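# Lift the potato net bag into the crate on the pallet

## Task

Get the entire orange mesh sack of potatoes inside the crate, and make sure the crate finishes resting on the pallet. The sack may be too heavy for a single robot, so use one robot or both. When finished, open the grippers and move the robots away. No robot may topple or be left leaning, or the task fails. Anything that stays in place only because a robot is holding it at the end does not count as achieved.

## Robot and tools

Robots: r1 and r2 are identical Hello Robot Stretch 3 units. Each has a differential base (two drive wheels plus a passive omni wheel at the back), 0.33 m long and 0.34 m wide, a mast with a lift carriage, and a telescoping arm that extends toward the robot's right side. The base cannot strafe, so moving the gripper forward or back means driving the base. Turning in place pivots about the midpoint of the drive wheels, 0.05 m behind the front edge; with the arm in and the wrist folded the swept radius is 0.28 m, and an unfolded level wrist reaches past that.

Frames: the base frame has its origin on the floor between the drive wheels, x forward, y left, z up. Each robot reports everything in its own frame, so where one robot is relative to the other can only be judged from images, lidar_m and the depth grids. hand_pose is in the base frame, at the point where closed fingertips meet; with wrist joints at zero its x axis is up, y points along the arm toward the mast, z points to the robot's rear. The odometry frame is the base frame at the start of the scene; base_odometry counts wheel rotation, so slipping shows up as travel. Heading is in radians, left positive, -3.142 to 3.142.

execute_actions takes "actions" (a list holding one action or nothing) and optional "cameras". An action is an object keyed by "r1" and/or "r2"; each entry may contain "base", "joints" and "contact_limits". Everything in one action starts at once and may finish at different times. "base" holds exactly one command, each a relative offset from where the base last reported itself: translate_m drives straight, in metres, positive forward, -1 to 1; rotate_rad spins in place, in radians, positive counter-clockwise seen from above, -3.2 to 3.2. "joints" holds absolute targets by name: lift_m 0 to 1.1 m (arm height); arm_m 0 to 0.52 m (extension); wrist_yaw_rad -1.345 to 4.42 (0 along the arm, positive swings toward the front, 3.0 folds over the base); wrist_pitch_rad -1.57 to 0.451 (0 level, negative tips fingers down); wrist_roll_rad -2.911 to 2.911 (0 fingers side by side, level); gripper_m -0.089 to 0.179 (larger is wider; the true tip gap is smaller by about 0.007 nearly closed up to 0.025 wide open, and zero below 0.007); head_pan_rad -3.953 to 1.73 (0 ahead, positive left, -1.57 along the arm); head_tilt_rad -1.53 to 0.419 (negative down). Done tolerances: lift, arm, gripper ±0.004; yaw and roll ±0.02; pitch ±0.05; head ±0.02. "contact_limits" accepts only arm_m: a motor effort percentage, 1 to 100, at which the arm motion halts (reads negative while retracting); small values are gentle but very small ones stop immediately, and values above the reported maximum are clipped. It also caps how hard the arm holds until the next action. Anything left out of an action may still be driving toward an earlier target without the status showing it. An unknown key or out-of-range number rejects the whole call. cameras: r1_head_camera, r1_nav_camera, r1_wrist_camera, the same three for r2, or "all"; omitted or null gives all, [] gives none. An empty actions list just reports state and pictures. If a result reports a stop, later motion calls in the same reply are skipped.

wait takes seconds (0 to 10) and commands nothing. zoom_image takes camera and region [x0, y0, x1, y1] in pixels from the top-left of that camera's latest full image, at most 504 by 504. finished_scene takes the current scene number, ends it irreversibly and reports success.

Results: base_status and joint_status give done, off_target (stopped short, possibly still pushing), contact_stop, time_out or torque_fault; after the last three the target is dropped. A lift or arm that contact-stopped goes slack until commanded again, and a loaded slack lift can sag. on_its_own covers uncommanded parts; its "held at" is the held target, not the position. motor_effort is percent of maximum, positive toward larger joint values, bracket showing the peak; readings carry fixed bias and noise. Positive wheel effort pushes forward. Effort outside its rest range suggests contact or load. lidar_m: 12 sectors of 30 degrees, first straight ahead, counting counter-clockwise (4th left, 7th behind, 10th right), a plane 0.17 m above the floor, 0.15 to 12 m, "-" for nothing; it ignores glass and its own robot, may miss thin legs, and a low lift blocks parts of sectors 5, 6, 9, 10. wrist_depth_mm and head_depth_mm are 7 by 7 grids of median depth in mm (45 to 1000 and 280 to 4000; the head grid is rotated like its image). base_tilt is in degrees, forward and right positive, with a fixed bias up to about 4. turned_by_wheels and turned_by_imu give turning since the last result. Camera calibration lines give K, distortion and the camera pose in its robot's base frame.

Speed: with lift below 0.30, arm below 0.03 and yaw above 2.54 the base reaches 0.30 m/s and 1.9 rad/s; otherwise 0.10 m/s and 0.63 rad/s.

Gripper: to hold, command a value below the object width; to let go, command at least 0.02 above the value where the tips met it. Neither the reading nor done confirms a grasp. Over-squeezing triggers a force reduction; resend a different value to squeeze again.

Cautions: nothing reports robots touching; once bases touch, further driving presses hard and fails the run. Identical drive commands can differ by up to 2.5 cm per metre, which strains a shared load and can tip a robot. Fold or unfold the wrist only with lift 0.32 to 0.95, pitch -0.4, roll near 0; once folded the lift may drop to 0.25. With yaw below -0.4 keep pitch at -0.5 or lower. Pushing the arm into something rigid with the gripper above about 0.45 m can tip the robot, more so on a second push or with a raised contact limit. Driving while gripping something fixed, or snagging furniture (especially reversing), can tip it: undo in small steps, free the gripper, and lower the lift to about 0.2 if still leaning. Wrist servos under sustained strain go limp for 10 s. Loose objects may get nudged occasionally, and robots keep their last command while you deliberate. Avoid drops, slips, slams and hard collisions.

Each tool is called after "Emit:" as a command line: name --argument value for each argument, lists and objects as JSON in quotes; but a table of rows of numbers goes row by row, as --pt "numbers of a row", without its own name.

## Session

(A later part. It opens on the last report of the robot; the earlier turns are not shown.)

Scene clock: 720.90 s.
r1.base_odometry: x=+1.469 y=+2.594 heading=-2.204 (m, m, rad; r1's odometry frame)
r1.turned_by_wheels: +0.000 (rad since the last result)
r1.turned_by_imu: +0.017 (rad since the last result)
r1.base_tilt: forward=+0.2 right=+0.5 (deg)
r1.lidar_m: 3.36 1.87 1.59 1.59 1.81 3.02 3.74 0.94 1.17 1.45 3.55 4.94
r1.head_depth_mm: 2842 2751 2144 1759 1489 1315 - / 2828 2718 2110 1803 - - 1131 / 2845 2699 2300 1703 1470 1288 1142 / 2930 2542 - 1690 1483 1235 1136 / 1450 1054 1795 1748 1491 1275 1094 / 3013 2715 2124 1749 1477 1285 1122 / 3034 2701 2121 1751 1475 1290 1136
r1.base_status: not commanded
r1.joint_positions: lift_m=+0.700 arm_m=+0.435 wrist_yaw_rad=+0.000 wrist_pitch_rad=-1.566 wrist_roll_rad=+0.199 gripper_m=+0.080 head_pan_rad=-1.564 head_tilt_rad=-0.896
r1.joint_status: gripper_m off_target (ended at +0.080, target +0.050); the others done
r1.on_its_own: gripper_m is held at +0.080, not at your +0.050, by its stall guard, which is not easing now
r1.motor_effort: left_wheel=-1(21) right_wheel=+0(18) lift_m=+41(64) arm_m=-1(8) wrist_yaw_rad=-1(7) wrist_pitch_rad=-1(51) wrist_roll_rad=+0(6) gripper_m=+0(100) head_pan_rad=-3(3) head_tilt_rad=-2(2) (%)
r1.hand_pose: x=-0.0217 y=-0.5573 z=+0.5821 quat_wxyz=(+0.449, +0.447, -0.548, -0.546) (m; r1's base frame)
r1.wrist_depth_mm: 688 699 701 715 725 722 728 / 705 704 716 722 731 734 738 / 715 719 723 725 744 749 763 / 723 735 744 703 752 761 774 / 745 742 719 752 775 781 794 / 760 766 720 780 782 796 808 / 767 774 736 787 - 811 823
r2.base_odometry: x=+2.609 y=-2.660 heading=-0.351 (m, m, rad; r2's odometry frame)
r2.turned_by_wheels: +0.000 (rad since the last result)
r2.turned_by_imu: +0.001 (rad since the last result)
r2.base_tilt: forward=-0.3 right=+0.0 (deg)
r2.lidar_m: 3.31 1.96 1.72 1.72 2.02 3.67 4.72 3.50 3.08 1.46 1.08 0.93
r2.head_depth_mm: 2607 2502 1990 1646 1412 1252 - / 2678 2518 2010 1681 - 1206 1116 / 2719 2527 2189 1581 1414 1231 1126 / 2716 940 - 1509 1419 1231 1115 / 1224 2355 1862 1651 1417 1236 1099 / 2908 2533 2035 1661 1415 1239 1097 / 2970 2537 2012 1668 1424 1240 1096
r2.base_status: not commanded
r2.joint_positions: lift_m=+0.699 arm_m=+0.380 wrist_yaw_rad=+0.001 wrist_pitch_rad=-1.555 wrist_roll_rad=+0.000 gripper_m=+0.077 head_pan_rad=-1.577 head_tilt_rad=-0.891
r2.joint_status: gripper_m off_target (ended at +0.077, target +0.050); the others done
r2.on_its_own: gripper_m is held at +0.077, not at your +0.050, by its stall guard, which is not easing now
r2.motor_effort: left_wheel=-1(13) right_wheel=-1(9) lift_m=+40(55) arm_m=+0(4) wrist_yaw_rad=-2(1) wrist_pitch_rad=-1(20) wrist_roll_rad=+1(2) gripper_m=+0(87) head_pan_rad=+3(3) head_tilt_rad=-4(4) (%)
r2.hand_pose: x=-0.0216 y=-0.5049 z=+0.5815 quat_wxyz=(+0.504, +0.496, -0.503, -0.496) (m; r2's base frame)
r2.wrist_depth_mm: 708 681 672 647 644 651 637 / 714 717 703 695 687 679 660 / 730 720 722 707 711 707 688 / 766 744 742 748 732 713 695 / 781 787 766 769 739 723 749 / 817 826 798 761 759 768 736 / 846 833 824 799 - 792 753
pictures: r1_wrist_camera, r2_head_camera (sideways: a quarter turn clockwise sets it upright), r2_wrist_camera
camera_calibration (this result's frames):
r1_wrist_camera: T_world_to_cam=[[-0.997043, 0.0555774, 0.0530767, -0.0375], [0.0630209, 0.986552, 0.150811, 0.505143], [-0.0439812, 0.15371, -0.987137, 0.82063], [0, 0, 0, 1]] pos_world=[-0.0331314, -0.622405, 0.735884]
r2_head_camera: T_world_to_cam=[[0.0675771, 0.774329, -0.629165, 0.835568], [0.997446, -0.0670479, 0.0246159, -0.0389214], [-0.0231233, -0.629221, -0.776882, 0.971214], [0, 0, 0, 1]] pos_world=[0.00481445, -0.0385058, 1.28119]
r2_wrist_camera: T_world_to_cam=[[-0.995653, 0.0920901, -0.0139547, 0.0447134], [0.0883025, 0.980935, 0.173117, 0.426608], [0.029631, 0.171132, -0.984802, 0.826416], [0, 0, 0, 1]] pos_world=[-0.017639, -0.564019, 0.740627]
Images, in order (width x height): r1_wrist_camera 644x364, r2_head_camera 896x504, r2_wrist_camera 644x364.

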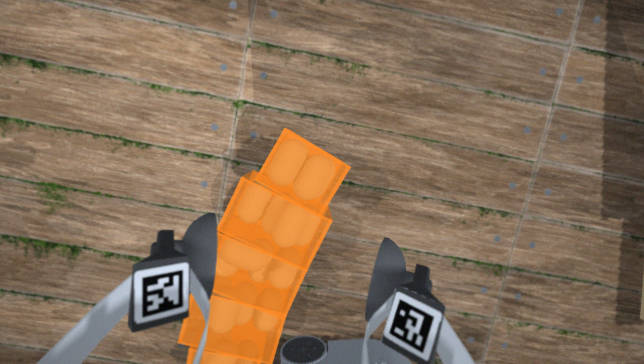

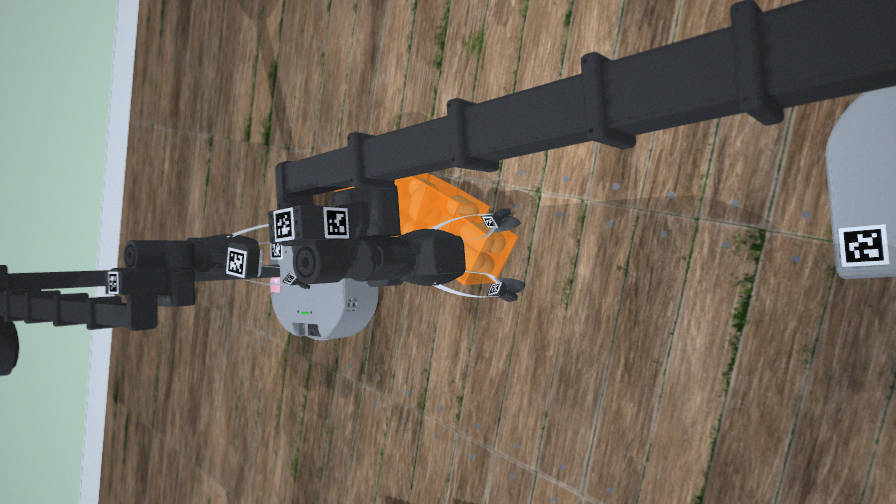

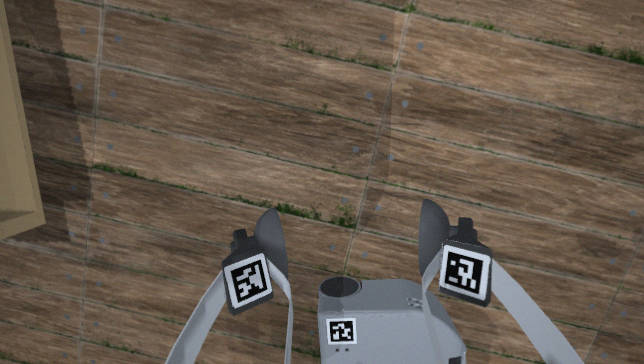

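Emit:
execute_actions --actions '[{"r1":{"joints":{"arm_m":0.1,"gripper_m":0.179}},"r2":{"joints":{"arm_m":0.0,"lift_m":0.45,"gripper_m":0.179},"base":{"rotate_rad":-0.7}}}]' --cameras '[]'

Emit:
execute_actions --actions '[{"r2":{"base":{"translate_m":0.4}}}]' --cameras '[]'

Emit:
execute_actions --actions '[{"r2":{"base":{"rotate_rad":0.7}}}]' --cameras '[]'

Emit:
execute_actions --actions '[{"r2":{"base":{"translate_m":-0.3},"joints":{"arm_m":0.5,"wrist_pitch_rad":-1.25,"lift_m":0.4}}}]' --cameras '["r2_wrist_camera","r2_head_camera"]'

Scene clock: 735.47 s.
r1.base_odometry: x=+1.469 y=+2.594 heading=-2.204 (m, m, rad; r1's odometry frame)
r1.turned_by_wheels: +0.000 (rad since the last result)
r1.turned_by_imu: +0.001 (rad since the last result)
r1.base_tilt: forward=+0.0 right=+0.2 (deg)
r1.lidar_m: 3.35 1.87 1.59 1.59 1.81 3.02 3.72 0.94 1.17 1.45 3.55 4.93
r1.head_depth_mm: 2763 2740 2112 1748 1488 1307 - / 2824 2726 2143 1753 1553 - 1118 / 2838 2739 2132 1754 1560 - 1134 / 2839 2624 2017 1755 1518 - 1131 / 2790 1522 1815 1746 1485 1288 1088 / 3008 2602 2129 1756 1489 1289 1118 / 3039 2712 2116 1730 1475 1293 1134
r1.base_status: not commanded
r1.joint_positions: lift_m=+0.700 arm_m=+0.100 wrist_yaw_rad=+0.000 wrist_pitch_rad=-1.566 wrist_roll_rad=+0.199 gripper_m=+0.179 head_pan_rad=-1.564 head_tilt_rad=-0.896
r1.joint_status: all done
r1.motor_effort: left_wheel=+0(1) right_wheel=+1(0) lift_m=+41(41) arm_m=-5(5) wrist_yaw_rad=-1(2) wrist_pitch_rad=-1(1) wrist_roll_rad=+0(0) gripper_m=+0(95) head_pan_rad=-2(2) head_tilt_rad=-1(2) (%)
r1.hand_pose: x=-0.0217 y=-0.2225 z=+0.5821 quat_wxyz=(+0.449, +0.447, -0.548, -0.546) (m; r1's base frame)
r1.wrist_depth_mm: 688 687 693 708 711 724 733 / 708 708 628 714 724 743 748 / 720 725 677 738 742 755 759 / 730 740 733 758 762 764 781 / 740 747 765 - 771 779 785 / - 773 776 - 795 799 804 / 768 786 799 - 815 - 820
r2.base_odometry: x=+2.609 y=-2.660 heading=-1.051 (m, m, rad; r2's odometry frame)
r2.turned_by_wheels: -0.700 (rad since the last result)
r2.turned_by_imu: -0.709 (rad since the last result)
r2.base_tilt: forward=-0.3 right=+0.0 (deg)
r2.lidar_m: 0.93 1.26 2.21 1.74 1.72 1.85 2.77 4.68 3.96 3.11 1.46 1.34
r2.head_depth_mm: 3397 2507 1973 1640 1415 1236 1095 / 3210 2492 1985 1657 1418 1236 1101 / 3094 2536 1989 1658 1415 1239 - / 3007 2524 2003 1660 1408 1240 1115 / 2949 2516 2009 1667 1412 1229 1096 / 2811 2526 2002 1656 1418 1242 1103 / 2638 2547 2012 1657 1388 1238 1099
r2.base_status: done
r2.joint_positions: lift_m=+0.451 arm_m=+0.003 wrist_yaw_rad=+0.001 wrist_pitch_rad=-1.556 wrist_roll_rad=+0.000 gripper_m=+0.179 head_pan_rad=-1.577 head_tilt_rad=-0.891
r2.joint_status: all done
joint sent to its limit — the command would take r2.arm_m past its lower limit, so that joint was sent only as far as its limit.
r2.motor_effort: left_wheel=+0(8) right_wheel=+0(5) lift_m=+15(34) arm_m=-3(5) wrist_yaw_rad=-1(2) wrist_pitch_rad=-1(1) wrist_roll_rad=+1(1) gripper_m=+0(86) head_pan_rad=+3(3) head_tilt_rad=-4(4) (%)
r2.hand_pose: x=-0.0217 y=-0.1275 z=+0.3327 quat_wxyz=(+0.504, +0.497, -0.503, -0.497) (m; r2's base frame)
r2.wrist_depth_mm: 476 462 462 451 436 432 442 / 485 476 470 461 458 447 443 / 492 480 486 473 470 464 453 / 518 502 499 - - - 475 / 539 522 518 - - - 487 / 548 - 534 - - - - / 570 575 564 550 - - 524
pictures: none
No camera images: the call's "cameras" was empty. Leave "cameras" out to get every camera's image.

Scene clock: 740.47 s.
r1.base_odometry: x=+1.469 y=+2.594 heading=-2.204 (m, m, rad; r1's odometry frame)
r1.turned_by_wheels: +0.000 (rad since the last result)
r1.turned_by_imu: +0.001 (rad since the last result)
r1.base_tilt: forward=+0.0 right=+0.3 (deg)
r1.lidar_m: 3.38 1.88 1.59 1.59 1.81 3.03 3.73 0.94 1.17 1.26 3.56 4.95
r1.head_depth_mm: 2801 2714 2128 1768 1492 1317 - / 2732 2436 2128 1755 1553 - 1125 / 2844 1353 1732 1654 1550 - 1139 / 2922 2709 2136 1720 1506 - 1120 / 2970 2741 2097 1741 1487 1285 1088 / 3045 2735 2138 1754 1485 1289 1120 / 3018 2707 2116 1747 1485 1282 1139
r1.base_status: not commanded
r1.joint_positions: lift_m=+0.700 arm_m=+0.100 wrist_yaw_rad=+0.000 wrist_pitch_rad=-1.566 wrist_roll_rad=+0.199 gripper_m=+0.179 head_pan_rad=-1.564 head_tilt_rad=-0.896
r1.joint_status: not commanded
r1.motor_effort: left_wheel=+0(1) right_wheel=+0(0) lift_m=+41(42) arm_m=-5(5) wrist_yaw_rad=+0(0) wrist_pitch_rad=-1(1) wrist_roll_rad=+0(0) gripper_m=+0(1) head_pan_rad=-2(2) head_tilt_rad=-2(1) (%)
r1.hand_pose: x=-0.0217 y=-0.2225 z=+0.5821 quat_wxyz=(+0.449, +0.447, -0.548, -0.546) (m; r1's base frame)
r1.wrist_depth_mm: 688 688 691 710 714 729 728 / 699 710 628 720 730 744 752 / 717 729 683 733 753 751 754 / 735 735 736 752 747 763 783 / 741 751 760 - 777 788 780 / - 763 774 - 790 796 814 / 787 790 790 - 814 - 825
r2.base_odometry: x=+2.807 y=-3.007 heading=-1.051 (m, m, rad; r2's odometry frame)
r2.turned_by_wheels: +0.000 (rad since the last result)
r2.turned_by_imu: +0.004 (rad since the last result)
r2.base_tilt: forward=-0.2 right=-0.1 (deg)
r2.lidar_m: 0.53 0.64 2.41 1.91 1.89 2.02 3.06 5.07 3.72 2.94 1.27 0.80
r2.head_depth_mm: 3284 2491 2004 1639 1408 1231 1088 / 3165 2514 1998 1652 1416 1236 1098 / 2985 2523 2002 1655 1412 1239 - / 2925 2526 1999 1654 1416 1236 1114 / 2738 2516 2008 1593 1383 1234 1093 / 2642 2549 2005 1601 1418 1242 1101 / 2519 2539 2024 1534 1419 1233 1100
r2.base_status: done
r2.joint_positions: lift_m=+0.451 arm_m=+0.003 wrist_yaw_rad=+0.001 wrist_pitch_rad=-1.556 wrist_roll_rad=+0.000 gripper_m=+0.179 head_pan_rad=-1.577 head_tilt_rad=-0.891
r2.joint_status: not commanded
r2.motor_effort: left_wheel=+0(8) right_wheel=-1(2) lift_m=+16(15) arm_m=-3(3) wrist_yaw_rad=-1(0) wrist_pitch_rad=-1(1) wrist_roll_rad=+1(1) gripper_m=+0(1) head_pan_rad=+5(3) head_tilt_rad=-4(4) (%)
r2.hand_pose: x=-0.0217 y=-0.1275 z=+0.3327 quat_wxyz=(+0.504, +0.497, -0.503, -0.497) (m; r2's base frame)
r2.wrist_depth_mm: 465 459 453 448 440 438 437 / 485 474 467 463 460 451 446 / 495 490 488 477 469 463 459 / 515 514 496 - - - 466 / 525 522 520 - - - 489 / 539 - 544 - - - - / 550 560 543 542 - - 522
pictures: none
No camera images: the call's "cameras" was empty. Leave "cameras" out to get every camera's image.

Scene clock: 742.53 s.
r1.base_odometry: x=+1.469 y=+2.594 heading=-2.204 (m, m, rad; r1's odometry frame)
r1.turned_by_wheels: +0.000 (rad since the last result)
r1.turned_by_imu: +0.000 (rad since the last result)
r1.base_tilt: forward=+0.1 right=+0.4 (deg)
r1.lidar_m: 3.40 1.87 1.59 1.59 1.81 3.03 3.73 0.94 1.17 1.27 3.56 4.93
r1.head_depth_mm: 2792 2737 2146 1756 1490 1312 - / 2832 2729 2004 1692 1552 - 1121 / 2848 1321 1748 1621 1552 - 1141 / 2929 2541 2111 1646 1512 - 1126 / 2947 2742 2135 1733 1479 1285 1089 / 3028 2672 2097 1742 1478 1285 1120 / 3088 2695 2129 1744 1482 1298 1136
r1.base_status: not commanded
r1.joint_positions: lift_m=+0.700 arm_m=+0.100 wrist_yaw_rad=+0.000 wrist_pitch_rad=-1.566 wrist_roll_rad=+0.199 gripper_m=+0.179 head_pan_rad=-1.564 head_tilt_rad=-0.896
r1.joint_status: not commanded
r1.motor_effort: left_wheel=+0(1) right_wheel=+0(0) lift_m=+42(41) arm_m=-5(5) wrist_yaw_rad=-1(1) wrist_pitch_rad=-1(1) wrist_roll_rad=+0(0) gripper_m=+0(0) head_pan_rad=-2(2) head_tilt_rad=-1(1) (%)
r1.hand_pose: x=-0.0217 y=-0.2225 z=+0.5821 quat_wxyz=(+0.449, +0.447, -0.548, -0.546) (m; r1's base frame)
r1.wrist_depth_mm: 691 705 697 707 720 720 728 / 702 712 624 722 733 737 749 / 722 718 682 737 751 744 759 / 729 747 742 744 758 785 761 / 737 743 759 - 766 792 794 / - 773 770 - 796 788 812 / 778 785 795 - 801 - 824
r2.base_odometry: x=+2.807 y=-3.007 heading=-0.351 (m, m, rad; r2's odometry frame)
r2.turned_by_wheels: +0.700 (rad since the last result)
r2.turned_by_imu: +0.711 (rad since the last result)
r2.base_tilt: forward=-0.3 right=+0.0 (deg)
r2.lidar_m: 3.61 2.13 1.88 1.88 2.21 4.02 5.08 3.32 1.27 1.40 0.65 0.53
r2.head_depth_mm: 2399 2343 1986 1609 1406 1233 1091 / 1080 2247 1929 1578 1352 1233 1100 / 2585 2508 1683 1580 1413 1229 - / 2616 2546 2002 1659 1414 1234 1117 / 2701 2503 2000 1657 1411 1238 1096 / 2773 2526 2022 1665 1409 1238 1101 / 2855 2546 1996 1498 1306 1203 1102
r2.base_status: done
r2.joint_positions: lift_m=+0.451 arm_m=+0.003 wrist_yaw_rad=+0.001 wrist_pitch_rad=-1.556 wrist_roll_rad=+0.000 gripper_m=+0.179 head_pan_rad=-1.577 head_tilt_rad=-0.891
r2.joint_status: not commanded
r2.motor_effort: left_wheel=-3(9) right_wheel=+1(4) lift_m=+15(15) arm_m=-3(3) wrist_yaw_rad=-1(1) wrist_pitch_rad=-1(1) wrist_roll_rad=+1(1) gripper_m=+0(0) head_pan_rad=+4(4) head_tilt_rad=-4(4) (%)
r2.hand_pose: x=-0.0217 y=-0.1275 z=+0.3327 quat_wxyz=(+0.504, +0.497, -0.503, -0.497) (m; r2's base frame)
r2.wrist_depth_mm: 462 464 454 451 443 438 437 / 481 471 474 468 454 448 447 / 489 495 485 475 470 460 459 / 511 513 502 - - - 478 / 531 521 525 - - - 487 / 556 - 541 - - - - / 580 566 545 553 - - 517
pictures: none
No camera images: the call's "cameras" was empty. Leave "cameras" out to get every camera's image.

Scene clock: 747.37 s.
r1.base_odometry: x=+1.469 y=+2.594 heading=-2.204 (m, m, rad; r1's odometry frame)
r1.turned_by_wheels: +0.000 (rad since the last result)
r1.turned_by_imu: +0.001 (rad since the last result)
r1.base_tilt: forward=+0.0 right=+0.3 (deg)
r1.lidar_m: 3.37 1.87 1.59 1.59 1.81 3.01 3.72 0.93 1.16 1.19 3.57 4.95
r1.head_depth_mm: 2817 2701 2124 1748 1485 1309 - / 2846 2680 2147 1754 1549 - 1124 / 2866 2695 2136 1753 1560 - 1147 / 2918 2701 2139 1579 982 - 1119 / 2892 1346 1700 1561 1483 1288 1085 / 3073 2602 2139 1706 1486 1289 1126 / 3050 2709 2120 1736 1477 1291 1137
r1.base_status: not commanded
r1.joint_positions: lift_m=+0.700 arm_m=+0.100 wrist_yaw_rad=+0.000 wrist_pitch_rad=-1.566 wrist_roll_rad=+0.199 gripper_m=+0.179 head_pan_rad=-1.564 head_tilt_rad=-0.896
r1.joint_status: not commanded
r1.motor_effort: left_wheel=+0(1) right_wheel=+0(0) lift_m=+41(41) arm_m=-5(5) wrist_yaw_rad=-1(0) wrist_pitch_rad=-1(1) wrist_roll_rad=+0(0) gripper_m=+0(0) head_pan_rad=-2(3) head_tilt_rad=-2(2) (%)
r1.hand_pose: x=-0.0217 y=-0.2225 z=+0.5821 quat_wxyz=(+0.449, +0.447, -0.548, -0.546) (m; r1's base frame)
r1.wrist_depth_mm: 688 694 694 710 716 728 733 / 702 705 629 726 734 734 742 / 721 725 675 737 743 750 766 / 727 733 738 753 752 762 773 / 737 757 754 - 768 780 784 / - 778 779 - 794 798 810 / 777 769 795 - 813 - 823
r2.base_odometry: x=+2.526 y=-2.904 heading=-0.351 (m, m, rad; r2's odometry frame)
r2.turned_by_wheels: +0.000 (rad since the last result)
r2.turned_by_imu: -0.001 (rad since the last result)
r2.base_tilt: forward=-0.3 right=+0.0 (deg)
r2.lidar_m: 1.05 2.23 1.96 1.97 2.31 4.17 4.77 3.22 2.82 1.20 1.07 0.81
r2.head_depth_mm: 2367 2505 1995 1651 1413 1225 1088 / 2421 2517 1983 1642 1412 1238 1112 / 2501 2514 1996 1668 1382 1210 1131 / 1171 1342 1697 1577 1353 1240 1113 / 1070 2521 1987 1619 1419 1240 1095 / 2714 2551 2009 1668 1413 1238 1096 / 2758 2546 2009 1674 1420 1240 1097
r2.base_status: done
r2.joint_positions: lift_m=+0.401 arm_m=+0.500 wrist_yaw_rad=+0.001 wrist_pitch_rad=-1.255 wrist_roll_rad=+0.000 gripper_m=+0.179 head_pan_rad=-1.577 head_tilt_rad=-0.891
r2.joint_status: all done
r2.motor_effort: left_wheel=-3(10) right_wheel=+1(2) lift_m=+16(16) arm_m=+4(4) wrist_yaw_rad=-1(1) wrist_pitch_rad=+1(1) wrist_roll_rad=+1(1) gripper_m=+1(0) head_pan_rad=+3(3) head_tilt_rad=-4(4) (%)
r2.hand_pose: x=-0.0216 y=-0.7014 z=+0.2882 quat_wxyz=(+0.573, +0.415, -0.572, -0.415) (m; r2's base frame)
r2.wrist_depth_mm: 506 495 482 471 461 377 454 / 510 484 475 468 410 380 440 / 490 478 467 458 397 357 433 / 475 472 466 451 383 436 426 / 477 478 456 440 339 433 420 / 469 - 447 440 350 417 - / 459 446 436 435 424 416 408
pictures: r2_head_camera (sideways: a quarter turn clockwise sets it upright), r2_wrist_camera
camera_calibration (this result's frames):
r2_head_camera: T_world_to_cam=[[0.0675773, 0.774329, -0.629165, 0.835568], [0.997446, -0.0670481, 0.0246159, -0.0389214], [-0.0231235, -0.629221, -0.776882, 0.971214], [0, 0, 0, 1]] pos_world=[0.00481444, -0.0385058, 1.28119]
r2_wrist_camera: T_world_to_cam=[[-0.995666, 0.0835456, -0.0408579, 0.0605584], [0.0880536, 0.988236, -0.125049, 0.761178], [0.02993, -0.128104, -0.991309, 0.363183], [0, 0, 0, 1]] pos_world=[-0.0175985, -0.710758, 0.457685]
Images, in order (width x height): r2_head_camera 896x504, r2_wrist_camera 644x364.

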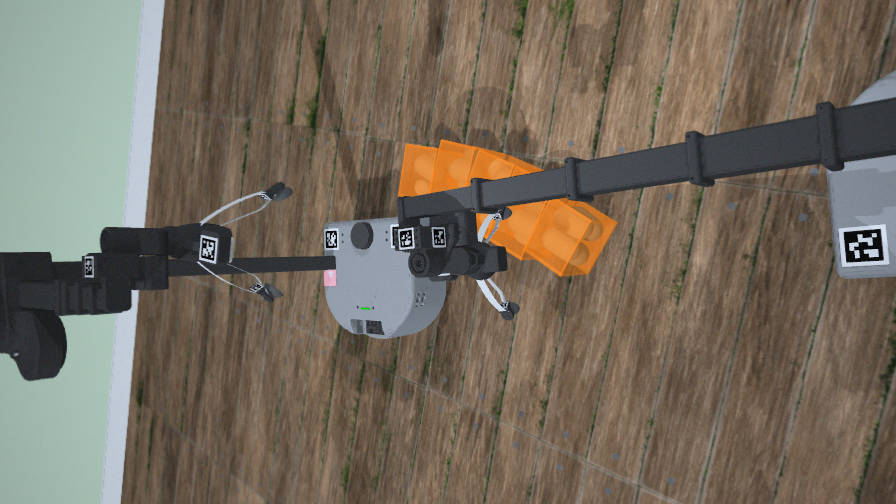

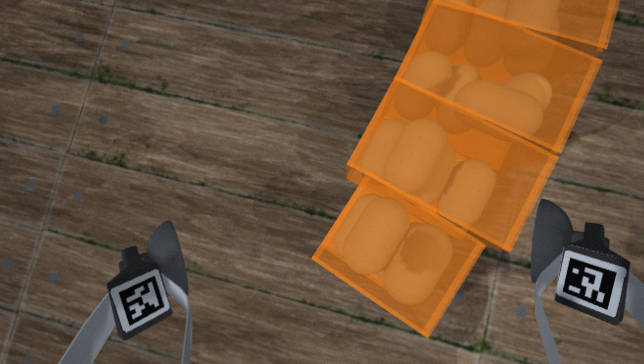

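Emit:
execute_actions --actions '[{"r2":{"base":{"translate_m":-0.07},"joints":{"arm_m":0.52,"wrist_pitch_rad":-1.5,"wrist_roll_rad":0.55}}}]' --cameras '["r2_wrist_camera"]'

Scene clock: 752.33 s.
r1.base_odometry: x=+1.469 y=+2.594 heading=-2.204 (m, m, rad; r1's odometry frame)
r1.turned_by_wheels: +0.000 (rad since the last result)
r1.turned_by_imu: +0.001 (rad since the last result)
r1.base_tilt: forward=+0.0 right=+0.2 (deg)
r1.lidar_m: 3.36 1.88 1.60 1.59 1.81 3.01 3.74 0.94 1.17 1.19 3.56 4.95
r1.head_depth_mm: 2806 2695 2115 1741 1479 1328 - / 2852 2738 2142 1742 1560 - 1122 / 2872 2735 2137 1733 1542 - 1145 / 2890 2721 2117 1703 1455 - 1119 / 2955 2495 1771 1567 1391 1289 1091 / 2945 1325 2036 1627 1484 1289 1120 / 3066 2716 2136 1736 1477 1284 1141
r1.base_status: not commanded
r1.joint_positions: lift_m=+0.700 arm_m=+0.100 wrist_yaw_rad=+0.000 wrist_pitch_rad=-1.566 wrist_roll_rad=+0.199 gripper_m=+0.179 head_pan_rad=-1.564 head_tilt_rad=-0.896
r1.joint_status: not commanded
r1.motor_effort: left_wheel=+0(0) right_wheel=+1(0) lift_m=+42(41) arm_m=-5(5) wrist_yaw_rad=+0(0) wrist_pitch_rad=-1(1) wrist_roll_rad=+0(0) gripper_m=+1(0) head_pan_rad=-2(2) head_tilt_rad=-1(2) (%)
r1.hand_pose: x=-0.0217 y=-0.2225 z=+0.5821 quat_wxyz=(+0.449, +0.447, -0.548, -0.546) (m; r1's base frame)
r1.wrist_depth_mm: 699 705 697 703 711 720 724 / 705 700 626 721 735 740 746 / 726 712 678 739 745 755 758 / 732 738 737 748 749 770 781 / 737 756 766 - 780 789 793 / - 762 771 - 791 796 813 / 774 775 792 - 812 - 831
r2.base_odometry: x=+2.460 y=-2.880 heading=-0.351 (m, m, rad; r2's odometry frame)
r2.turned_by_wheels: +0.000 (rad since the last result)
r2.turned_by_imu: +0.001 (rad since the last result)
r2.base_tilt: forward=-0.3 right=-0.1 (deg)
r2.lidar_m: 1.05 2.26 1.98 1.98 2.33 4.24 4.74 3.19 2.80 1.20 1.17 0.87
r2.head_depth_mm: 2380 2516 1991 1650 1416 1232 1096 / 2437 2507 2008 1653 1416 1233 1110 / 2490 2530 1994 1648 1413 1210 1132 / 2532 2429 1940 1564 1355 1239 1112 / 1057 2350 1711 1588 1414 1236 1095 / 2621 2518 2022 1670 1415 1242 1104 / 2715 2534 2022 1649 1427 1239 1096
r2.base_status: done
r2.joint_positions: lift_m=+0.401 arm_m=+0.520 wrist_yaw_rad=+0.001 wrist_pitch_rad=-1.495 wrist_roll_rad=+0.543 gripper_m=+0.179 head_pan_rad=-1.577 head_tilt_rad=-0.891
r2.joint_status: all done
r2.motor_effort: left_wheel=-3(9) right_wheel=+1(2) lift_m=+16(16) arm_m=+4(5) wrist_yaw_rad=-1(1) wrist_pitch_rad=-1(1) wrist_roll_rad=+3(4) gripper_m=+0(0) head_pan_rad=+2(3) head_tilt_rad=-4(4) (%)
r2.hand_pose: x=-0.0217 y=-0.6599 z=+0.2819 quat_wxyz=(+0.361, +0.334, -0.638, -0.592) (m; r2's base frame)
r2.wrist_depth_mm: 445 436 421 362 400 390 387 / 450 452 430 339 408 401 395 / 470 454 445 372 414 414 409 / 483 463 452 336 432 419 409 / 494 477 467 452 445 432 420 / 502 - 464 471 451 443 - / 521 504 494 485 462 445 444
pictures: r2_wrist_camera
camera_calibration (this result's frames):
r2_wrist_camera: T_world_to_cam=[[-0.804507, 0.591176, -0.057275, 0.400515], [0.581416, 0.803569, 0.127407, 0.537024], [0.121344, 0.069199, -0.990195, 0.494124], [0, 0, 0, 1]] pos_world=[-0.0499766, -0.702504, 0.443799]
Images, in order (width x height): r2_wrist_camera 644x364.

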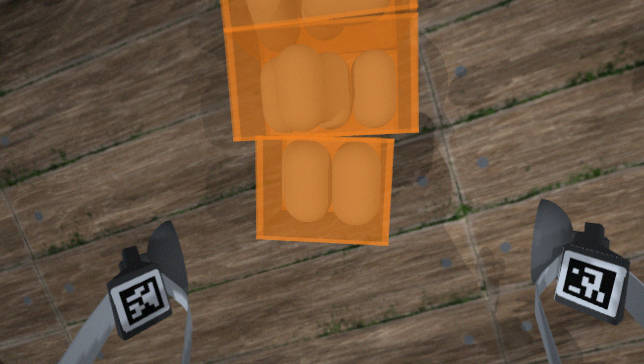

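Emit:
execute_actions --actions '[{"r2":{"joints":{"arm_m":0.5}}}]' --cameras '[]'

Emit:
execute_actions --actions '[{"r2":{"joints":{"lift_m":0.212}}}]' --cameras '["r2_wrist_camera"]'

Emit:
execute_actions --actions '[{"r2":{"joints":{"gripper_m":0.05}}}]' --cameras '[]'

Emit:
execute_actions --actions '[{"r2":{"joints":{"arm_m":0.12,"gripper_m":0.04},"contact_limits":{"arm_m":41}}}]' --cameras '["r2_wrist_camera","r2_head_camera"]'

Scene clock: 761.60 s.
r1.base_odometry: x=+1.469 y=+2.594 heading=-2.204 (m, m, rad; r1's odometry frame)
r1.turned_by_wheels: +0.000 (rad since the last result)
r1.turned_by_imu: +0.000 (rad since the last result)
r1.base_tilt: forward=+0.2 right=+0.2 (deg)
r1.lidar_m: 3.37 1.87 1.60 1.59 1.81 3.02 3.72 0.94 1.17 1.19 3.57 4.93
r1.head_depth_mm: 2794 2741 2126 1757 1479 1320 - / 2862 2747 2135 1754 1556 - 1121 / 2891 2758 2108 1728 1559 - 1138 / 2932 2719 2121 1706 1479 - 1118 / 2934 2517 1745 1526 1413 1287 1091 / 2933 1330 2052 1629 1491 1283 1122 / 3050 2717 2124 1751 1486 1283 1133
r1.base_status: not commanded
r1.joint_positions: lift_m=+0.700 arm_m=+0.100 wrist_yaw_rad=+0.000 wrist_pitch_rad=-1.566 wrist_roll_rad=+0.199 gripper_m=+0.179 head_pan_rad=-1.564 head_tilt_rad=-0.896
r1.joint_status: not commanded
r1.motor_effort: left_wheel=+1(0) right_wheel=+0(0) lift_m=+41(41) arm_m=-5(5) wrist_yaw_rad=+0(1) wrist_pitch_rad=-1(1) wrist_roll_rad=+0(1) gripper_m=+0(0) head_pan_rad=-3(2) head_tilt_rad=-2(2) (%)
r1.hand_pose: x=-0.0217 y=-0.2225 z=+0.5821 quat_wxyz=(+0.449, +0.447, -0.548, -0.546) (m; r1's base frame)
r1.wrist_depth_mm: 695 698 706 707 719 730 735 / 698 709 631 733 731 740 739 / 719 719 677 737 742 759 755 / 734 734 738 752 762 768 774 / 739 751 754 - 776 779 798 / - 759 774 - 801 808 800 / 786 785 785 - 809 - 821
r2.base_odometry: x=+2.460 y=-2.880 heading=-0.351 (m, m, rad; r2's odometry frame)
r2.turned_by_wheels: +0.000 (rad since the last result)
r2.turned_by_imu: +0.001 (rad since the last result)
r2.base_tilt: forward=-0.3 right=+0.0 (deg)
r2.lidar_m: 1.04 2.26 1.98 1.99 2.33 4.22 4.72 3.20 2.80 1.20 1.17 0.87
r2.head_depth_mm: 2395 2513 1971 1646 1410 1233 1089 / 2424 2505 1979 1646 1416 1237 1111 / 2495 2512 1982 1698 1410 1216 1131 / 2519 2409 1956 1566 1363 1233 1109 / 1065 2348 1692 1588 1413 1235 1095 / 2628 2561 2015 1662 1417 1236 1097 / 2704 2546 2012 1665 1422 1242 1100
r2.base_status: not commanded
r2.joint_positions: lift_m=+0.401 arm_m=+0.500 wrist_yaw_rad=+0.001 wrist_pitch_rad=-1.496 wrist_roll_rad=+0.543 gripper_m=+0.179 head_pan_rad=-1.577 head_tilt_rad=-0.891
r2.joint_status: all done
r2.motor_effort: left_wheel=-3(3) right_wheel=+1(1) lift_m=+16(16) arm_m=-3(3) wrist_yaw_rad=-1(1) wrist_pitch_rad=-1(1) wrist_roll_rad=+3(3) gripper_m=+0(0) head_pan_rad=+3(4) head_tilt_rad=-4(4) (%)
r2.hand_pose: x=-0.0217 y=-0.6403 z=+0.2819 quat_wxyz=(+0.361, +0.334, -0.638, -0.592) (m; r2's base frame)
r2.wrist_depth_mm: 441 433 423 368 407 395 384 / 456 442 430 358 408 402 394 / 461 451 444 346 418 409 406 / 486 454 456 330 430 419 415 / 491 477 466 458 448 427 417 / 496 - 474 460 452 441 - / 528 505 498 474 461 454 446
pictures: none
No camera images: the call's "cameras" was empty. Leave "cameras" out to get every camera's image.

Scene clock: 765.17 s.
r1.base_odometry: x=+1.469 y=+2.594 heading=-2.204 (m, m, rad; r1's odometry frame)
r1.turned_by_wheels: +0.000 (rad since the last result)
r1.turned_by_imu: +0.000 (rad since the last result)
r1.base_tilt: forward=+0.0 right=+0.3 (deg)
r1.lidar_m: 3.35 1.88 1.59 1.59 1.81 3.02 3.73 0.94 1.17 0.54 3.58 4.94
r1.head_depth_mm: 2822 2743 2157 1754 1489 1311 - / 2850 2742 2139 1738 1547 - 1118 / 2875 2735 2142 1764 1550 - 1141 / 2940 2706 2107 1705 1516 - 1126 / 2918 2616 1745 1562 1045 1287 1088 / 2991 2705 1690 1652 1471 1289 1119 / 3039 2706 2099 1737 1475 1284 1139
r1.base_status: not commanded
r1.joint_positions: lift_m=+0.700 arm_m=+0.100 wrist_yaw_rad=+0.000 wrist_pitch_rad=-1.566 wrist_roll_rad=+0.199 gripper_m=+0.179 head_pan_rad=-1.564 head_tilt_rad=-0.896
r1.joint_status: not commanded
r1.motor_effort: left_wheel=-1(0) right_wheel=+0(1) lift_m=+42(41) arm_m=-5(5) wrist_yaw_rad=-1(1) wrist_pitch_rad=-1(1) wrist_roll_rad=+0(0) gripper_m=+0(1) head_pan_rad=-2(3) head_tilt_rad=-2(2) (%)
r1.hand_pose: x=-0.0217 y=-0.2225 z=+0.5821 quat_wxyz=(+0.449, +0.447, -0.548, -0.546) (m; r1's base frame)
r1.wrist_depth_mm: 688 700 699 697 719 727 721 / 699 706 630 723 723 727 748 / 714 734 676 728 749 753 754 / 729 738 737 755 760 763 778 / 734 753 760 - 775 781 788 / - 773 771 - 800 790 801 / 779 783 797 - 804 - 838
r2.base_odometry: x=+2.460 y=-2.880 heading=-0.351 (m, m, rad; r2's odometry frame)
r2.turned_by_wheels: +0.000 (rad since the last result)
r2.turned_by_imu: -0.005 (rad since the last result)
r2.base_tilt: forward=-0.4 right=-0.1 (deg)
r2.lidar_m: 1.03 2.27 1.98 1.99 2.33 4.16 4.74 3.20 2.80 1.20 1.18 0.88
r2.head_depth_mm: 2401 2512 1987 1648 1405 1234 1093 / 2414 2492 1971 1653 1404 1231 1106 / 2503 2538 1989 1655 1411 1234 - / 2512 2424 1944 1601 1352 1241 1115 / 1065 2257 1711 1571 1425 1227 1102 / 2574 2547 2008 1656 1417 1239 1098 / 2729 2537 2015 1664 1427 1236 1102
r2.base_status: not commanded
r2.joint_positions: lift_m=+0.245 arm_m=+0.500 wrist_yaw_rad=+0.008 wrist_pitch_rad=-1.493 wrist_roll_rad=+0.541 gripper_m=+0.179 head_pan_rad=-1.576 head_tilt_rad=-0.891
r2.joint_status: lift_m contact_stop (moved -0.155 of -0.189)
r2.on_its_own: lift_m is slack since a contact_stop, until your next command for it (your +0.212 is given up)
r2.motor_effort: left_wheel=+2(7) right_wheel=-3(5) lift_m=+27(28) arm_m=+0(3) wrist_yaw_rad=-9(10) wrist_pitch_rad=-2(4) wrist_roll_rad=+4(4) gripper_m=-1(1) head_pan_rad=+3(3) head_tilt_rad=-4(4) (%)
r2.hand_pose: x=-0.0217 y=-0.6408 z=+0.1266 quat_wxyz=(+0.364, +0.337, -0.637, -0.590) (m; r2's base frame)
r2.wrist_depth_mm: 292 288 180 219 261 258 251 / 301 293 189 224 266 265 258 / 307 304 289 279 277 268 263 / 315 308 186 179 281 276 268 / 326 317 194 185 291 283 271 / 335 - 314 305 299 290 - / 348 335 323 315 303 295 290
pictures: r2_wrist_camera
camera_calibration (this result's frames):
r2_wrist_camera: T_world_to_cam=[[-0.810509, 0.582809, -0.0583807, 0.374942], [0.57321, 0.809735, 0.125542, 0.545476], [0.12044, 0.0682882, -0.990369, 0.338436], [0, 0, 0, 1]] pos_world=[-0.0495396, -0.683322, 0.288586]
Images, in order (width x height): r2_wrist_camera 644x364.

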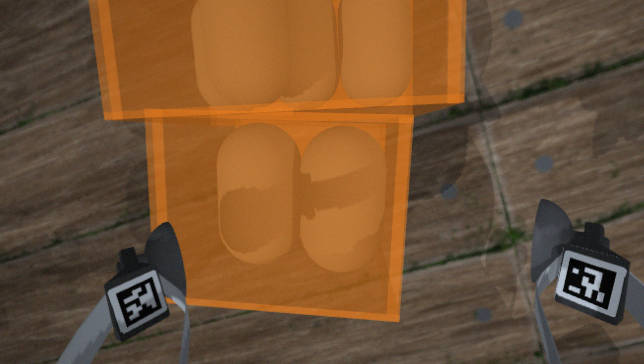

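not run: a stop came earlier in this reply.

not run: a stop came earlier in this reply.

Emit:
execute_actions --actions '[{"r2":{"joints":{"lift_m":0.32}}}]' --cameras '[]'

Emit:
execute_actions --actions '[{"r2":{"base":{"translate_m":0.05},"joints":{"arm_m":0.5}}}]' --cameras '[]'

Emit:
execute_actions --actions '[{"r2":{"joints":{"lift_m":0.212}}}]' --cameras '["r2_wrist_camera"]'

Emit:
execute_actions --actions '[{"r2":{"joints":{"gripper_m":0.05}}}]' --cameras '[]'

Emit:
execute_actions --actions '[{"r2":{"joints":{"arm_m":0.12,"gripper_m":0.04},"contact_limits":{"arm_m":41}}}]' --cameras '["r2_wrist_camera","r2_head_camera"]'

Scene clock: 773.07 s.
r1.base_odometry: x=+1.469 y=+2.594 heading=-2.204 (m, m, rad; r1's odometry frame)
r1.turned_by_wheels: +0.000 (rad since the last result)
r1.turned_by_imu: +0.000 (rad since the last result)
r1.base_tilt: forward=+0.1 right=+0.3 (deg)
r1.lidar_m: 3.36 1.88 1.59 1.59 1.81 3.01 3.73 0.94 1.17 1.19 3.57 4.93
r1.head_depth_mm: 2802 2743 2120 1749 1491 1319 - / 2839 2748 2139 1757 1556 - 1124 / 2857 2729 2137 1738 1553 - 1143 / 2944 2719 2141 1709 1502 - 1124 / 2914 2587 1756 1566 1010 1290 1090 / 2978 2710 2022 1634 1480 1293 1120 / 3042 2675 2128 1730 1487 1279 1139
r1.base_status: not commanded
r1.joint_positions: lift_m=+0.700 arm_m=+0.100 wrist_yaw_rad=+0.000 wrist_pitch_rad=-1.566 wrist_roll_rad=+0.199 gripper_m=+0.179 head_pan_rad=-1.564 head_tilt_rad=-0.896
r1.joint_status: not commanded
r1.motor_effort: left_wheel=+0(0) right_wheel=+0(0) lift_m=+41(42) arm_m=-5(5) wrist_yaw_rad=+0(1) wrist_pitch_rad=-1(1) wrist_roll_rad=+0(0) gripper_m=+1(0) head_pan_rad=-3(3) head_tilt_rad=-2(1) (%)
r1.hand_pose: x=-0.0217 y=-0.2225 z=+0.5821 quat_wxyz=(+0.449, +0.447, -0.548, -0.546) (m; r1's base frame)
r1.wrist_depth_mm: 694 704 699 698 720 725 734 / 709 711 628 728 738 738 748 / 713 728 670 742 738 755 752 / 726 740 740 756 760 758 774 / 734 755 758 - 776 769 784 / - 774 769 - 800 806 812 / 774 781 780 - 816 - 833
r2.base_odometry: x=+2.460 y=-2.880 heading=-0.351 (m, m, rad; r2's odometry frame)
r2.turned_by_wheels: +0.000 (rad since the last result)
r2.turned_by_imu: +0.001 (rad since the last result)
r2.base_tilt: forward=-0.2 right=+0.0 (deg)
r2.lidar_m: 1.02 2.28 1.98 1.98 2.33 4.19 4.71 3.20 2.80 1.20 1.17 0.87
r2.head_depth_mm: 2390 2496 1975 1656 1397 1229 1094 / 2441 2492 2002 1655 1421 1234 1109 / 2497 2508 1994 1660 1425 1242 1126 / 2531 2433 1951 1582 1366 1232 1113 / 1064 2274 1708 1577 1415 1239 1093 / 2548 2520 1988 1664 1416 1236 1093 / 2706 2529 2010 1659 1433 1241 1098
r2.base_status: not commanded
r2.joint_positions: lift_m=+0.319 arm_m=+0.500 wrist_yaw_rad=+0.004 wrist_pitch_rad=-1.495 wrist_roll_rad=+0.543 gripper_m=+0.179 head_pan_rad=-1.576 head_tilt_rad=-0.891
r2.joint_status: all done
r2.motor_effort: left_wheel=-1(3) right_wheel=+0(4) lift_m=+39(40) arm_m=+0(0) wrist_yaw_rad=-4(9) wrist_pitch_rad=-1(2) wrist_roll_rad=+3(4) gripper_m=-1(2) head_pan_rad=+3(1) head_tilt_rad=-4(4) (%)
r2.hand_pose: x=-0.0217 y=-0.6401 z=+0.2008 quat_wxyz=(+0.362, +0.335, -0.638, -0.592) (m; r2's base frame)
r2.wrist_depth_mm: 361 354 296 291 325 323 315 / 372 361 300 289 335 326 322 / 380 370 364 304 348 338 331 / 395 383 372 252 353 344 338 / 402 390 385 371 365 355 347 / 419 - 393 379 369 366 - / 433 417 403 397 382 370 361
pictures: none
No camera images: the call's "cameras" was empty. Leave "cameras" out to get every camera's image.

Scene clock: 774.70 s.
r1.base_odometry: x=+1.469 y=+2.594 heading=-2.204 (m, m, rad; r1's odometry frame)
r1.turned_by_wheels: +0.000 (rad since the last result)
r1.turned_by_imu: +0.000 (rad since the last result)
r1.base_tilt: forward=+0.0 right=+0.2 (deg)
r1.lidar_m: 3.39 1.87 1.60 1.59 1.81 3.03 3.72 0.94 1.17 1.19 3.55 4.95
r1.head_depth_mm: 2821 2724 2128 1758 1481 1319 - / 2840 2691 2137 1735 1550 - 1116 / 2824 2751 2097 1738 1542 - 1141 / 2915 2716 2117 1658 1024 - 1125 / 2905 1440 1640 1568 1429 1290 1086 / 2994 2702 2049 1676 1479 1286 1120 / 3109 2729 2139 1737 1477 1286 1136
r1.base_status: not commanded
r1.joint_positions: lift_m=+0.700 arm_m=+0.100 wrist_yaw_rad=+0.000 wrist_pitch_rad=-1.566 wrist_roll_rad=+0.199 gripper_m=+0.179 head_pan_rad=-1.564 head_tilt_rad=-0.896
r1.joint_status: not commanded
r1.motor_effort: left_wheel=-1(1) right_wheel=+0(0) lift_m=+41(41) arm_m=-5(5) wrist_yaw_rad=+1(2) wrist_pitch_rad=-1(1) wrist_roll_rad=+0(0) gripper_m=+0(0) head_pan_rad=-3(3) head_tilt_rad=-1(2) (%)
r1.hand_pose: x=-0.0217 y=-0.2225 z=+0.5821 quat_wxyz=(+0.449, +0.447, -0.548, -0.546) (m; r1's base frame)
r1.wrist_depth_mm: 685 696 707 710 719 729 727 / 704 710 631 720 732 738 745 / 709 724 675 731 741 740 763 / 727 739 748 757 755 763 767 / 752 762 758 - 787 781 778 / - 769 778 - 788 800 799 / 781 784 794 - 807 - 826
r2.base_odometry: x=+2.507 y=-2.897 heading=-0.351 (m, m, rad; r2's odometry frame)
r2.turned_by_wheels: +0.000 (rad since the last result)
r2.turned_by_imu: +0.000 (rad since the last result)
r2.base_tilt: forward=-0.3 right=-0.1 (deg)
r2.lidar_m: 1.02 2.25 1.97 1.97 2.31 4.14 4.76 3.22 2.81 1.20 1.11 0.83
r2.head_depth_mm: 2401 2506 1973 1642 1402 1227 1091 / 2443 2517 1997 1658 1410 1230 1110 / 2520 2506 1990 1625 1408 1238 1128 / 2467 1416 1937 1565 1350 1229 1110 / 1063 2526 1999 1578 1417 1237 1098 / 2654 2487 1998 1655 1417 1238 1092 / 2743 2532 2007 1663 1425 1238 1089
r2.base_status: done
r2.joint_positions: lift_m=+0.319 arm_m=+0.500 wrist_yaw_rad=+0.004 wrist_pitch_rad=-1.495 wrist_roll_rad=+0.543 gripper_m=+0.179 head_pan_rad=-1.576 head_tilt_rad=-0.891
r2.joint_status: all done
r2.motor_effort: left_wheel=-2(5) right_wheel=+0(4) lift_m=+39(40) arm_m=+0(1) wrist_yaw_rad=-5(4) wrist_pitch_rad=-1(1) wrist_roll_rad=+3(3) gripper_m=-1(1) head_pan_rad=+2(3) head_tilt_rad=-4(4) (%)
r2.hand_pose: x=-0.0217 y=-0.6401 z=+0.2008 quat_wxyz=(+0.361, +0.335, -0.638, -0.592) (m; r2's base frame)
r2.wrist_depth_mm: 362 358 345 246 288 322 318 / 374 366 355 286 335 327 323 / 384 374 357 252 243 338 330 / 388 382 373 260 261 343 336 / 402 396 385 373 362 356 348 / 418 - 391 382 378 359 - / 429 411 403 390 382 371 364
pictures: none
No camera images: the call's "cameras" was empty. Leave "cameras" out to get every camera's image.

Scene clock: 776.50 s.
r1.base_odometry: x=+1.469 y=+2.594 heading=-2.204 (m, m, rad; r1's odometry frame)
r1.turned_by_wheels: +0.000 (rad since the last result)
r1.turned_by_imu: +0.000 (rad since the last result)
r1.base_tilt: forward=+0.0 right=+0.3 (deg)
r1.lidar_m: 3.36 1.87 1.59 1.59 1.81 3.02 3.74 0.94 1.17 1.19 3.57 4.96
r1.head_depth_mm: 2772 2713 2135 1774 1484 1312 - / 2854 2720 2135 1738 1560 - 1127 / 2900 2715 2119 1748 1561 - 1140 / 2924 2708 2146 1664 1481 - 1123 / 2897 2604 1519 1566 1453 1284 1092 / 2995 2700 2010 1700 1480 1291 1120 / 3064 2730 2122 1738 1475 1292 1137
r1.base_status: not commanded
r1.joint_positions: lift_m=+0.700 arm_m=+0.100 wrist_yaw_rad=+0.000 wrist_pitch_rad=-1.566 wrist_roll_rad=+0.199 gripper_m=+0.179 head_pan_rad=-1.564 head_tilt_rad=-0.896
r1.joint_status: not commanded
r1.motor_effort: left_wheel=+0(1) right_wheel=+0(0) lift_m=+41(41) arm_m=-5(5) wrist_yaw_rad=-1(1) wrist_pitch_rad=-1(1) wrist_roll_rad=+0(0) gripper_m=+0(0) head_pan_rad=-3(3) head_tilt_rad=-2(1) (%)
r1.hand_pose: x=-0.0217 y=-0.2225 z=+0.5821 quat_wxyz=(+0.449, +0.447, -0.548, -0.546) (m; r1's base frame)
r1.wrist_depth_mm: 690 696 698 707 716 722 727 / 697 708 629 717 729 725 741 / 718 734 670 740 753 751 772 / 729 738 737 752 755 759 770 / 735 753 758 - 769 787 790 / - 757 776 - 796 790 807 / 771 791 794 - 818 - 820
r2.base_odometry: x=+2.507 y=-2.897 heading=-0.351 (m, m, rad; r2's odometry frame)
r2.turned_by_wheels: +0.000 (rad since the last result)
r2.turned_by_imu: +0.000 (rad since the last result)
r2.base_tilt: forward=-0.3 right=+0.0 (deg)
r2.lidar_m: 1.02 2.25 1.97 1.97 2.31 4.14 4.76 3.20 2.81 1.20 1.11 0.83
r2.head_depth_mm: 2390 2485 1993 1648 1414 1231 1093 / 2447 2505 1977 1648 1415 1228 1117 / 2480 2488 2012 1612 1425 1231 - / 2479 1417 1943 1582 1351 1237 1113 / 1061 2527 2014 1587 1420 1238 1097 / 2651 2525 2001 1670 1425 1237 1101 / 2710 2514 2020 1673 1424 1243 1101
r2.base_status: not commanded
r2.joint_positions: lift_m=+0.213 arm_m=+0.500 wrist_yaw_rad=+0.004 wrist_pitch_rad=-1.496 wrist_roll_rad=+0.543 gripper_m=+0.179 head_pan_rad=-1.576 head_tilt_rad=-0.891
r2.joint_status: all done
r2.motor_effort: left_wheel=-2(2) right_wheel=+0(1) lift_m=+16(32) arm_m=+0(0) wrist_yaw_rad=-4(4) wrist_pitch_rad=-1(1) wrist_roll_rad=+3(3) gripper_m=+0(0) head_pan_rad=+3(4) head_tilt_rad=-4(4) (%)
r2.hand_pose: x=-0.0217 y=-0.6401 z=+0.0939 quat_wxyz=(+0.361, +0.335, -0.638, -0.592) (m; r2's base frame)
r2.wrist_depth_mm: 255 252 195 160 187 228 223 / 265 258 249 149 144 232 228 / 269 267 258 142 136 236 235 / 276 272 263 146 140 243 239 / 286 278 270 257 149 251 245 / 295 - 277 271 264 258 - / 300 293 285 278 272 263 257
pictures: r2_wrist_camera
camera_calibration (this result's frames):
r2_wrist_camera: T_world_to_cam=[[-0.806004, 0.589171, -0.0568845, 0.376652], [0.579376, 0.804957, 0.127937, 0.545829], [0.121166, 0.0701603, -0.99015, 0.307208], [0, 0, 0, 1]] pos_world=[-0.0498809, -0.682835, 0.255776]
Images, in order (width x height): r2_wrist_camera 644x364.

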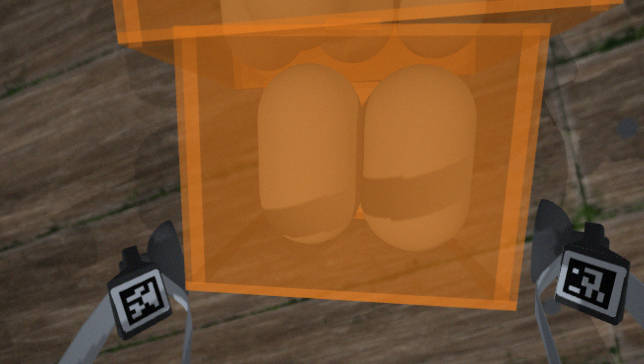

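Scene clock: 778.27 s.
r1.base_odometry: x=+1.469 y=+2.594 heading=-2.204 (m, m, rad; r1's odometry frame)
r1.turned_by_wheels: +0.000 (rad since the last result)
r1.turned_by_imu: +0.000 (rad since the last result)
r1.base_tilt: forward=+0.0 right=+0.3 (deg)
r1.lidar_m: 3.37 1.88 1.59 1.59 1.81 3.03 3.74 0.94 1.17 0.62 3.55 4.95
r1.head_depth_mm: 2776 2735 2145 1750 1484 1320 - / 2820 2737 2128 1754 1560 - 1122 / 2874 2743 2126 1757 1548 - 1143 / 2950 2729 2121 1684 1479 - 1127 / 2891 2590 1502 1572 1455 1287 1088 / 3013 2722 2012 1667 1486 1288 1114 / 3043 2718 2107 1746 1481 1287 1135
r1.base_status: not commanded
r1.joint_positions: lift_m=+0.700 arm_m=+0.100 wrist_yaw_rad=+0.000 wrist_pitch_rad=-1.566 wrist_roll_rad=+0.199 gripper_m=+0.179 head_pan_rad=-1.564 head_tilt_rad=-0.896
r1.joint_status: not commanded
r1.motor_effort: left_wheel=+0(0) right_wheel=+1(0) lift_m=+42(42) arm_m=-5(5) wrist_yaw_rad=-2(1) wrist_pitch_rad=-1(1) wrist_roll_rad=+0(0) gripper_m=+0(0) head_pan_rad=-2(2) head_tilt_rad=-1(2) (%)
r1.hand_pose: x=-0.0217 y=-0.2225 z=+0.5821 quat_wxyz=(+0.449, +0.447, -0.548, -0.546) (m; r1's base frame)
r1.wrist_depth_mm: 687 696 701 710 717 719 734 / 706 706 627 723 731 735 745 / 709 724 672 738 744 755 765 / 729 743 743 750 759 764 771 / 734 756 764 - 769 777 791 / - 765 771 - 794 798 806 / 781 779 789 - 802 - 823
r2.base_odometry: x=+2.507 y=-2.897 heading=-0.351 (m, m, rad; r2's odometry frame)
r2.turned_by_wheels: +0.000 (rad since the last result)
r2.turned_by_imu: +0.001 (rad since the last result)
r2.base_tilt: forward=-0.3 right=+0.0 (deg)
r2.lidar_m: 1.03 2.25 1.97 1.97 2.31 4.13 4.79 3.23 2.81 1.20 1.11 0.83
r2.head_depth_mm: 2390 2520 1990 1665 1414 1233 1087 / 2431 2507 1994 1655 1408 1238 1118 / 2497 2517 1986 1615 1417 1232 - / 2507 1410 1886 1583 1364 1238 1112 / 1056 2530 1994 1575 1420 1237 1095 / 2668 2525 2015 1659 1419 1237 1099 / 2733 2561 2031 1669 1419 1242 1096
r2.base_status: not commanded
r2.joint_positions: lift_m=+0.213 arm_m=+0.500 wrist_yaw_rad=+0.003 wrist_pitch_rad=-1.497 wrist_roll_rad=+0.543 gripper_m=+0.052 head_pan_rad=-1.576 head_tilt_rad=-0.891
r2.joint_status: all done
r2.motor_effort: left_wheel=+2(2) right_wheel=-3(3) lift_m=+15(16) arm_m=+0(0) wrist_yaw_rad=-4(5) wrist_pitch_rad=-1(1) wrist_roll_rad=+3(3) gripper_m=-42(98) head_pan_rad=+4(4) head_tilt_rad=-4(4) (%)
r2.hand_pose: x=-0.0217 y=-0.6398 z=+0.0939 quat_wxyz=(+0.361, +0.335, -0.637, -0.592) (m; r2's base frame)
r2.wrist_depth_mm: 256 254 196 160 188 228 223 / 262 256 253 149 144 233 230 / 271 264 258 143 137 236 235 / 275 273 264 147 140 244 239 / 287 280 271 263 150 252 245 / 294 287 277 271 264 261 249 / 305 296 287 280 273 263 257
pictures: none
No camera images: the call's "cameras" was empty. Leave "cameras" out to get every camera's image.

Scene clock: 782.27 s.
r1.base_odometry: x=+1.469 y=+2.594 heading=-2.204 (m, m, rad; r1's odometry frame)
r1.turned_by_wheels: +0.000 (rad since the last result)
r1.turned_by_imu: +0.000 (rad since the last result)
r1.base_tilt: forward=+0.1 right=+0.4 (deg)
r1.lidar_m: 3.33 1.88 1.59 1.59 1.81 2.99 3.73 0.94 1.16 1.19 3.56 4.93
r1.head_depth_mm: 2782 2701 2123 1771 1492 1313 - / 2841 2743 2153 1764 1553 - 1127 / 2865 2685 2107 1751 1552 - 1145 / 2933 2709 2143 1644 1480 - 1117 / 2893 2582 1473 1562 1424 1257 1140 / 3030 2708 2000 1686 1488 1291 1140 / 3093 2683 2109 1742 1481 1284 1140
r1.base_status: not commanded
r1.joint_positions: lift_m=+0.700 arm_m=+0.100 wrist_yaw_rad=+0.000 wrist_pitch_rad=-1.566 wrist_roll_rad=+0.199 gripper_m=+0.179 head_pan_rad=-1.564 head_tilt_rad=-0.896
r1.joint_status: not commanded
r1.motor_effort: left_wheel=+0(0) right_wheel=+0(0) lift_m=+41(41) arm_m=-5(5) wrist_yaw_rad=-1(0) wrist_pitch_rad=-1(1) wrist_roll_rad=+0(0) gripper_m=+0(0) head_pan_rad=-2(2) head_tilt_rad=-2(2) (%)
r1.hand_pose: x=-0.0217 y=-0.2225 z=+0.5821 quat_wxyz=(+0.449, +0.447, -0.548, -0.546) (m; r1's base frame)
r1.wrist_depth_mm: 689 699 703 704 723 716 732 / 707 704 711 727 722 738 744 / 721 722 724 733 741 757 756 / 722 736 736 744 759 765 785 / 733 753 767 - 773 771 802 / - 766 773 - 790 795 801 / 774 776 797 - 808 - 824
r2.base_odometry: x=+2.507 y=-2.897 heading=-0.351 (m, m, rad; r2's odometry frame)
r2.turned_by_wheels: +0.000 (rad since the last result)
r2.turned_by_imu: +0.001 (rad since the last result)
r2.base_tilt: forward=-0.3 right=+0.0 (deg)
r2.lidar_m: 1.03 2.25 1.97 1.97 2.32 4.18 4.78 3.20 2.81 1.20 1.10 0.83
r2.head_depth_mm: 2380 2495 1994 1657 1406 1230 1091 / 2456 2529 1973 1643 1407 1230 1107 / 2466 2506 1977 1653 1357 1235 - / 2491 1411 1901 1576 1408 1227 1115 / 1063 2511 2020 1584 1421 1233 1089 / 2685 2522 2016 1673 1428 1242 1103 / 2719 2548 2018 1665 1415 1247 1098
r2.base_status: not commanded
r2.joint_positions: lift_m=+0.213 arm_m=+0.121 wrist_yaw_rad=+0.057 wrist_pitch_rad=-1.380 wrist_roll_rad=+0.492 gripper_m=+0.062 head_pan_rad=-1.576 head_tilt_rad=-0.891
r2.joint_status: gripper_m off_target (ended at +0.062, target +0.040); the others done
r2.on_its_own: wrist_yaw_rad is held at +0.040, not at your +0.000, by its stall guard, which is not easing now; gripper_m is held at +0.061, not at your +0.040, by its stall guard, which is still easing; wrist_yaw_rad is at rest, and its effort (-20) is outside its rest range (-12 to +12); wrist_pitch_rad is at rest, and its effort (-35) is outside its rest range (-20 to +32)
r2.motor_effort: left_wheel=+4(4) right_wheel=-4(3) lift_m=+16(16) arm_m=-12(13) wrist_yaw_rad=-20(27) wrist_pitch_rad=-35(40) wrist_roll_rad=+22(23) gripper_m=-40(89) head_pan_rad=+3(2) head_tilt_rad=-4(4) (%)
r2.contact_limits: arm_m 41 (drawing in: default 25, maximum 41; extending or still: default 35, maximum 57)
r2.hand_pose: x=-0.0202 y=-0.2909 z=+0.0951 quat_wxyz=(+0.412, +0.346, -0.652, -0.535) (m; r2's base frame)
r2.wrist_depth_mm: 295 282 205 190 196 235 229 / 294 284 271 156 140 240 231 / 300 286 273 147 138 241 231 / 299 292 273 149 142 243 233 / 299 291 277 257 250 245 235 / 306 299 278 267 255 248 232 / 309 294 281 271 259 251 -
pictures: r2_head_camera (sideways: a quarter turn clockwise sets it upright), r2_wrist_camera
camera_calibration (this result's frames):
r2_head_camera: T_world_to_cam=[[0.0674239, 0.77441, -0.629081, 0.83546], [0.997459, -0.0668527, 0.0246093, -0.0389129], [-0.0229981, -0.629142, -0.77695, 0.971302], [0, 0, 0, 1]] pos_world=[0.0048221, -0.0385039, 1.28118]
r2_wrist_camera: T_world_to_cam=[[-0.863094, 0.491298, -0.117023, 0.148235], [0.491551, 0.870376, 0.0287055, 0.290427], [0.115957, -0.0327473, -0.992714, 0.25389], [0, 0, 0, 1]] pos_world=[-0.0442594, -0.317294, 0.26105]
Images, in order (width x height): r2_head_camera 896x504, r2_wrist_camera 644x364.

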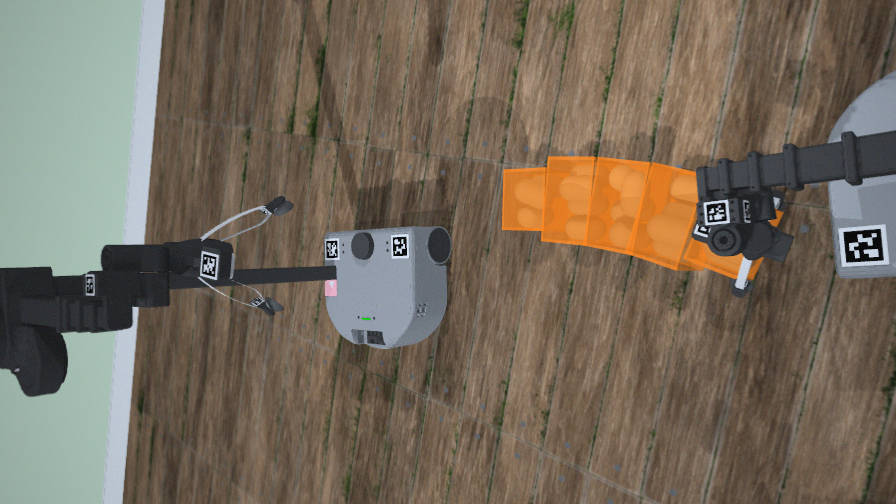

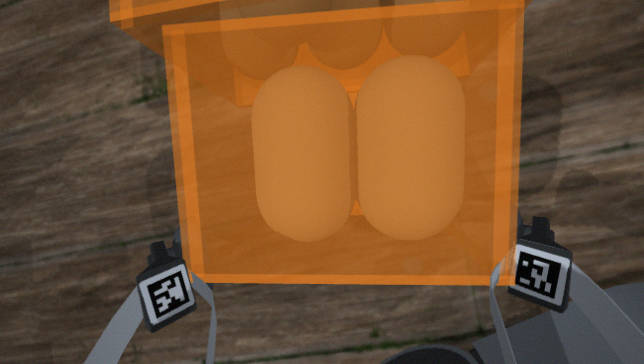

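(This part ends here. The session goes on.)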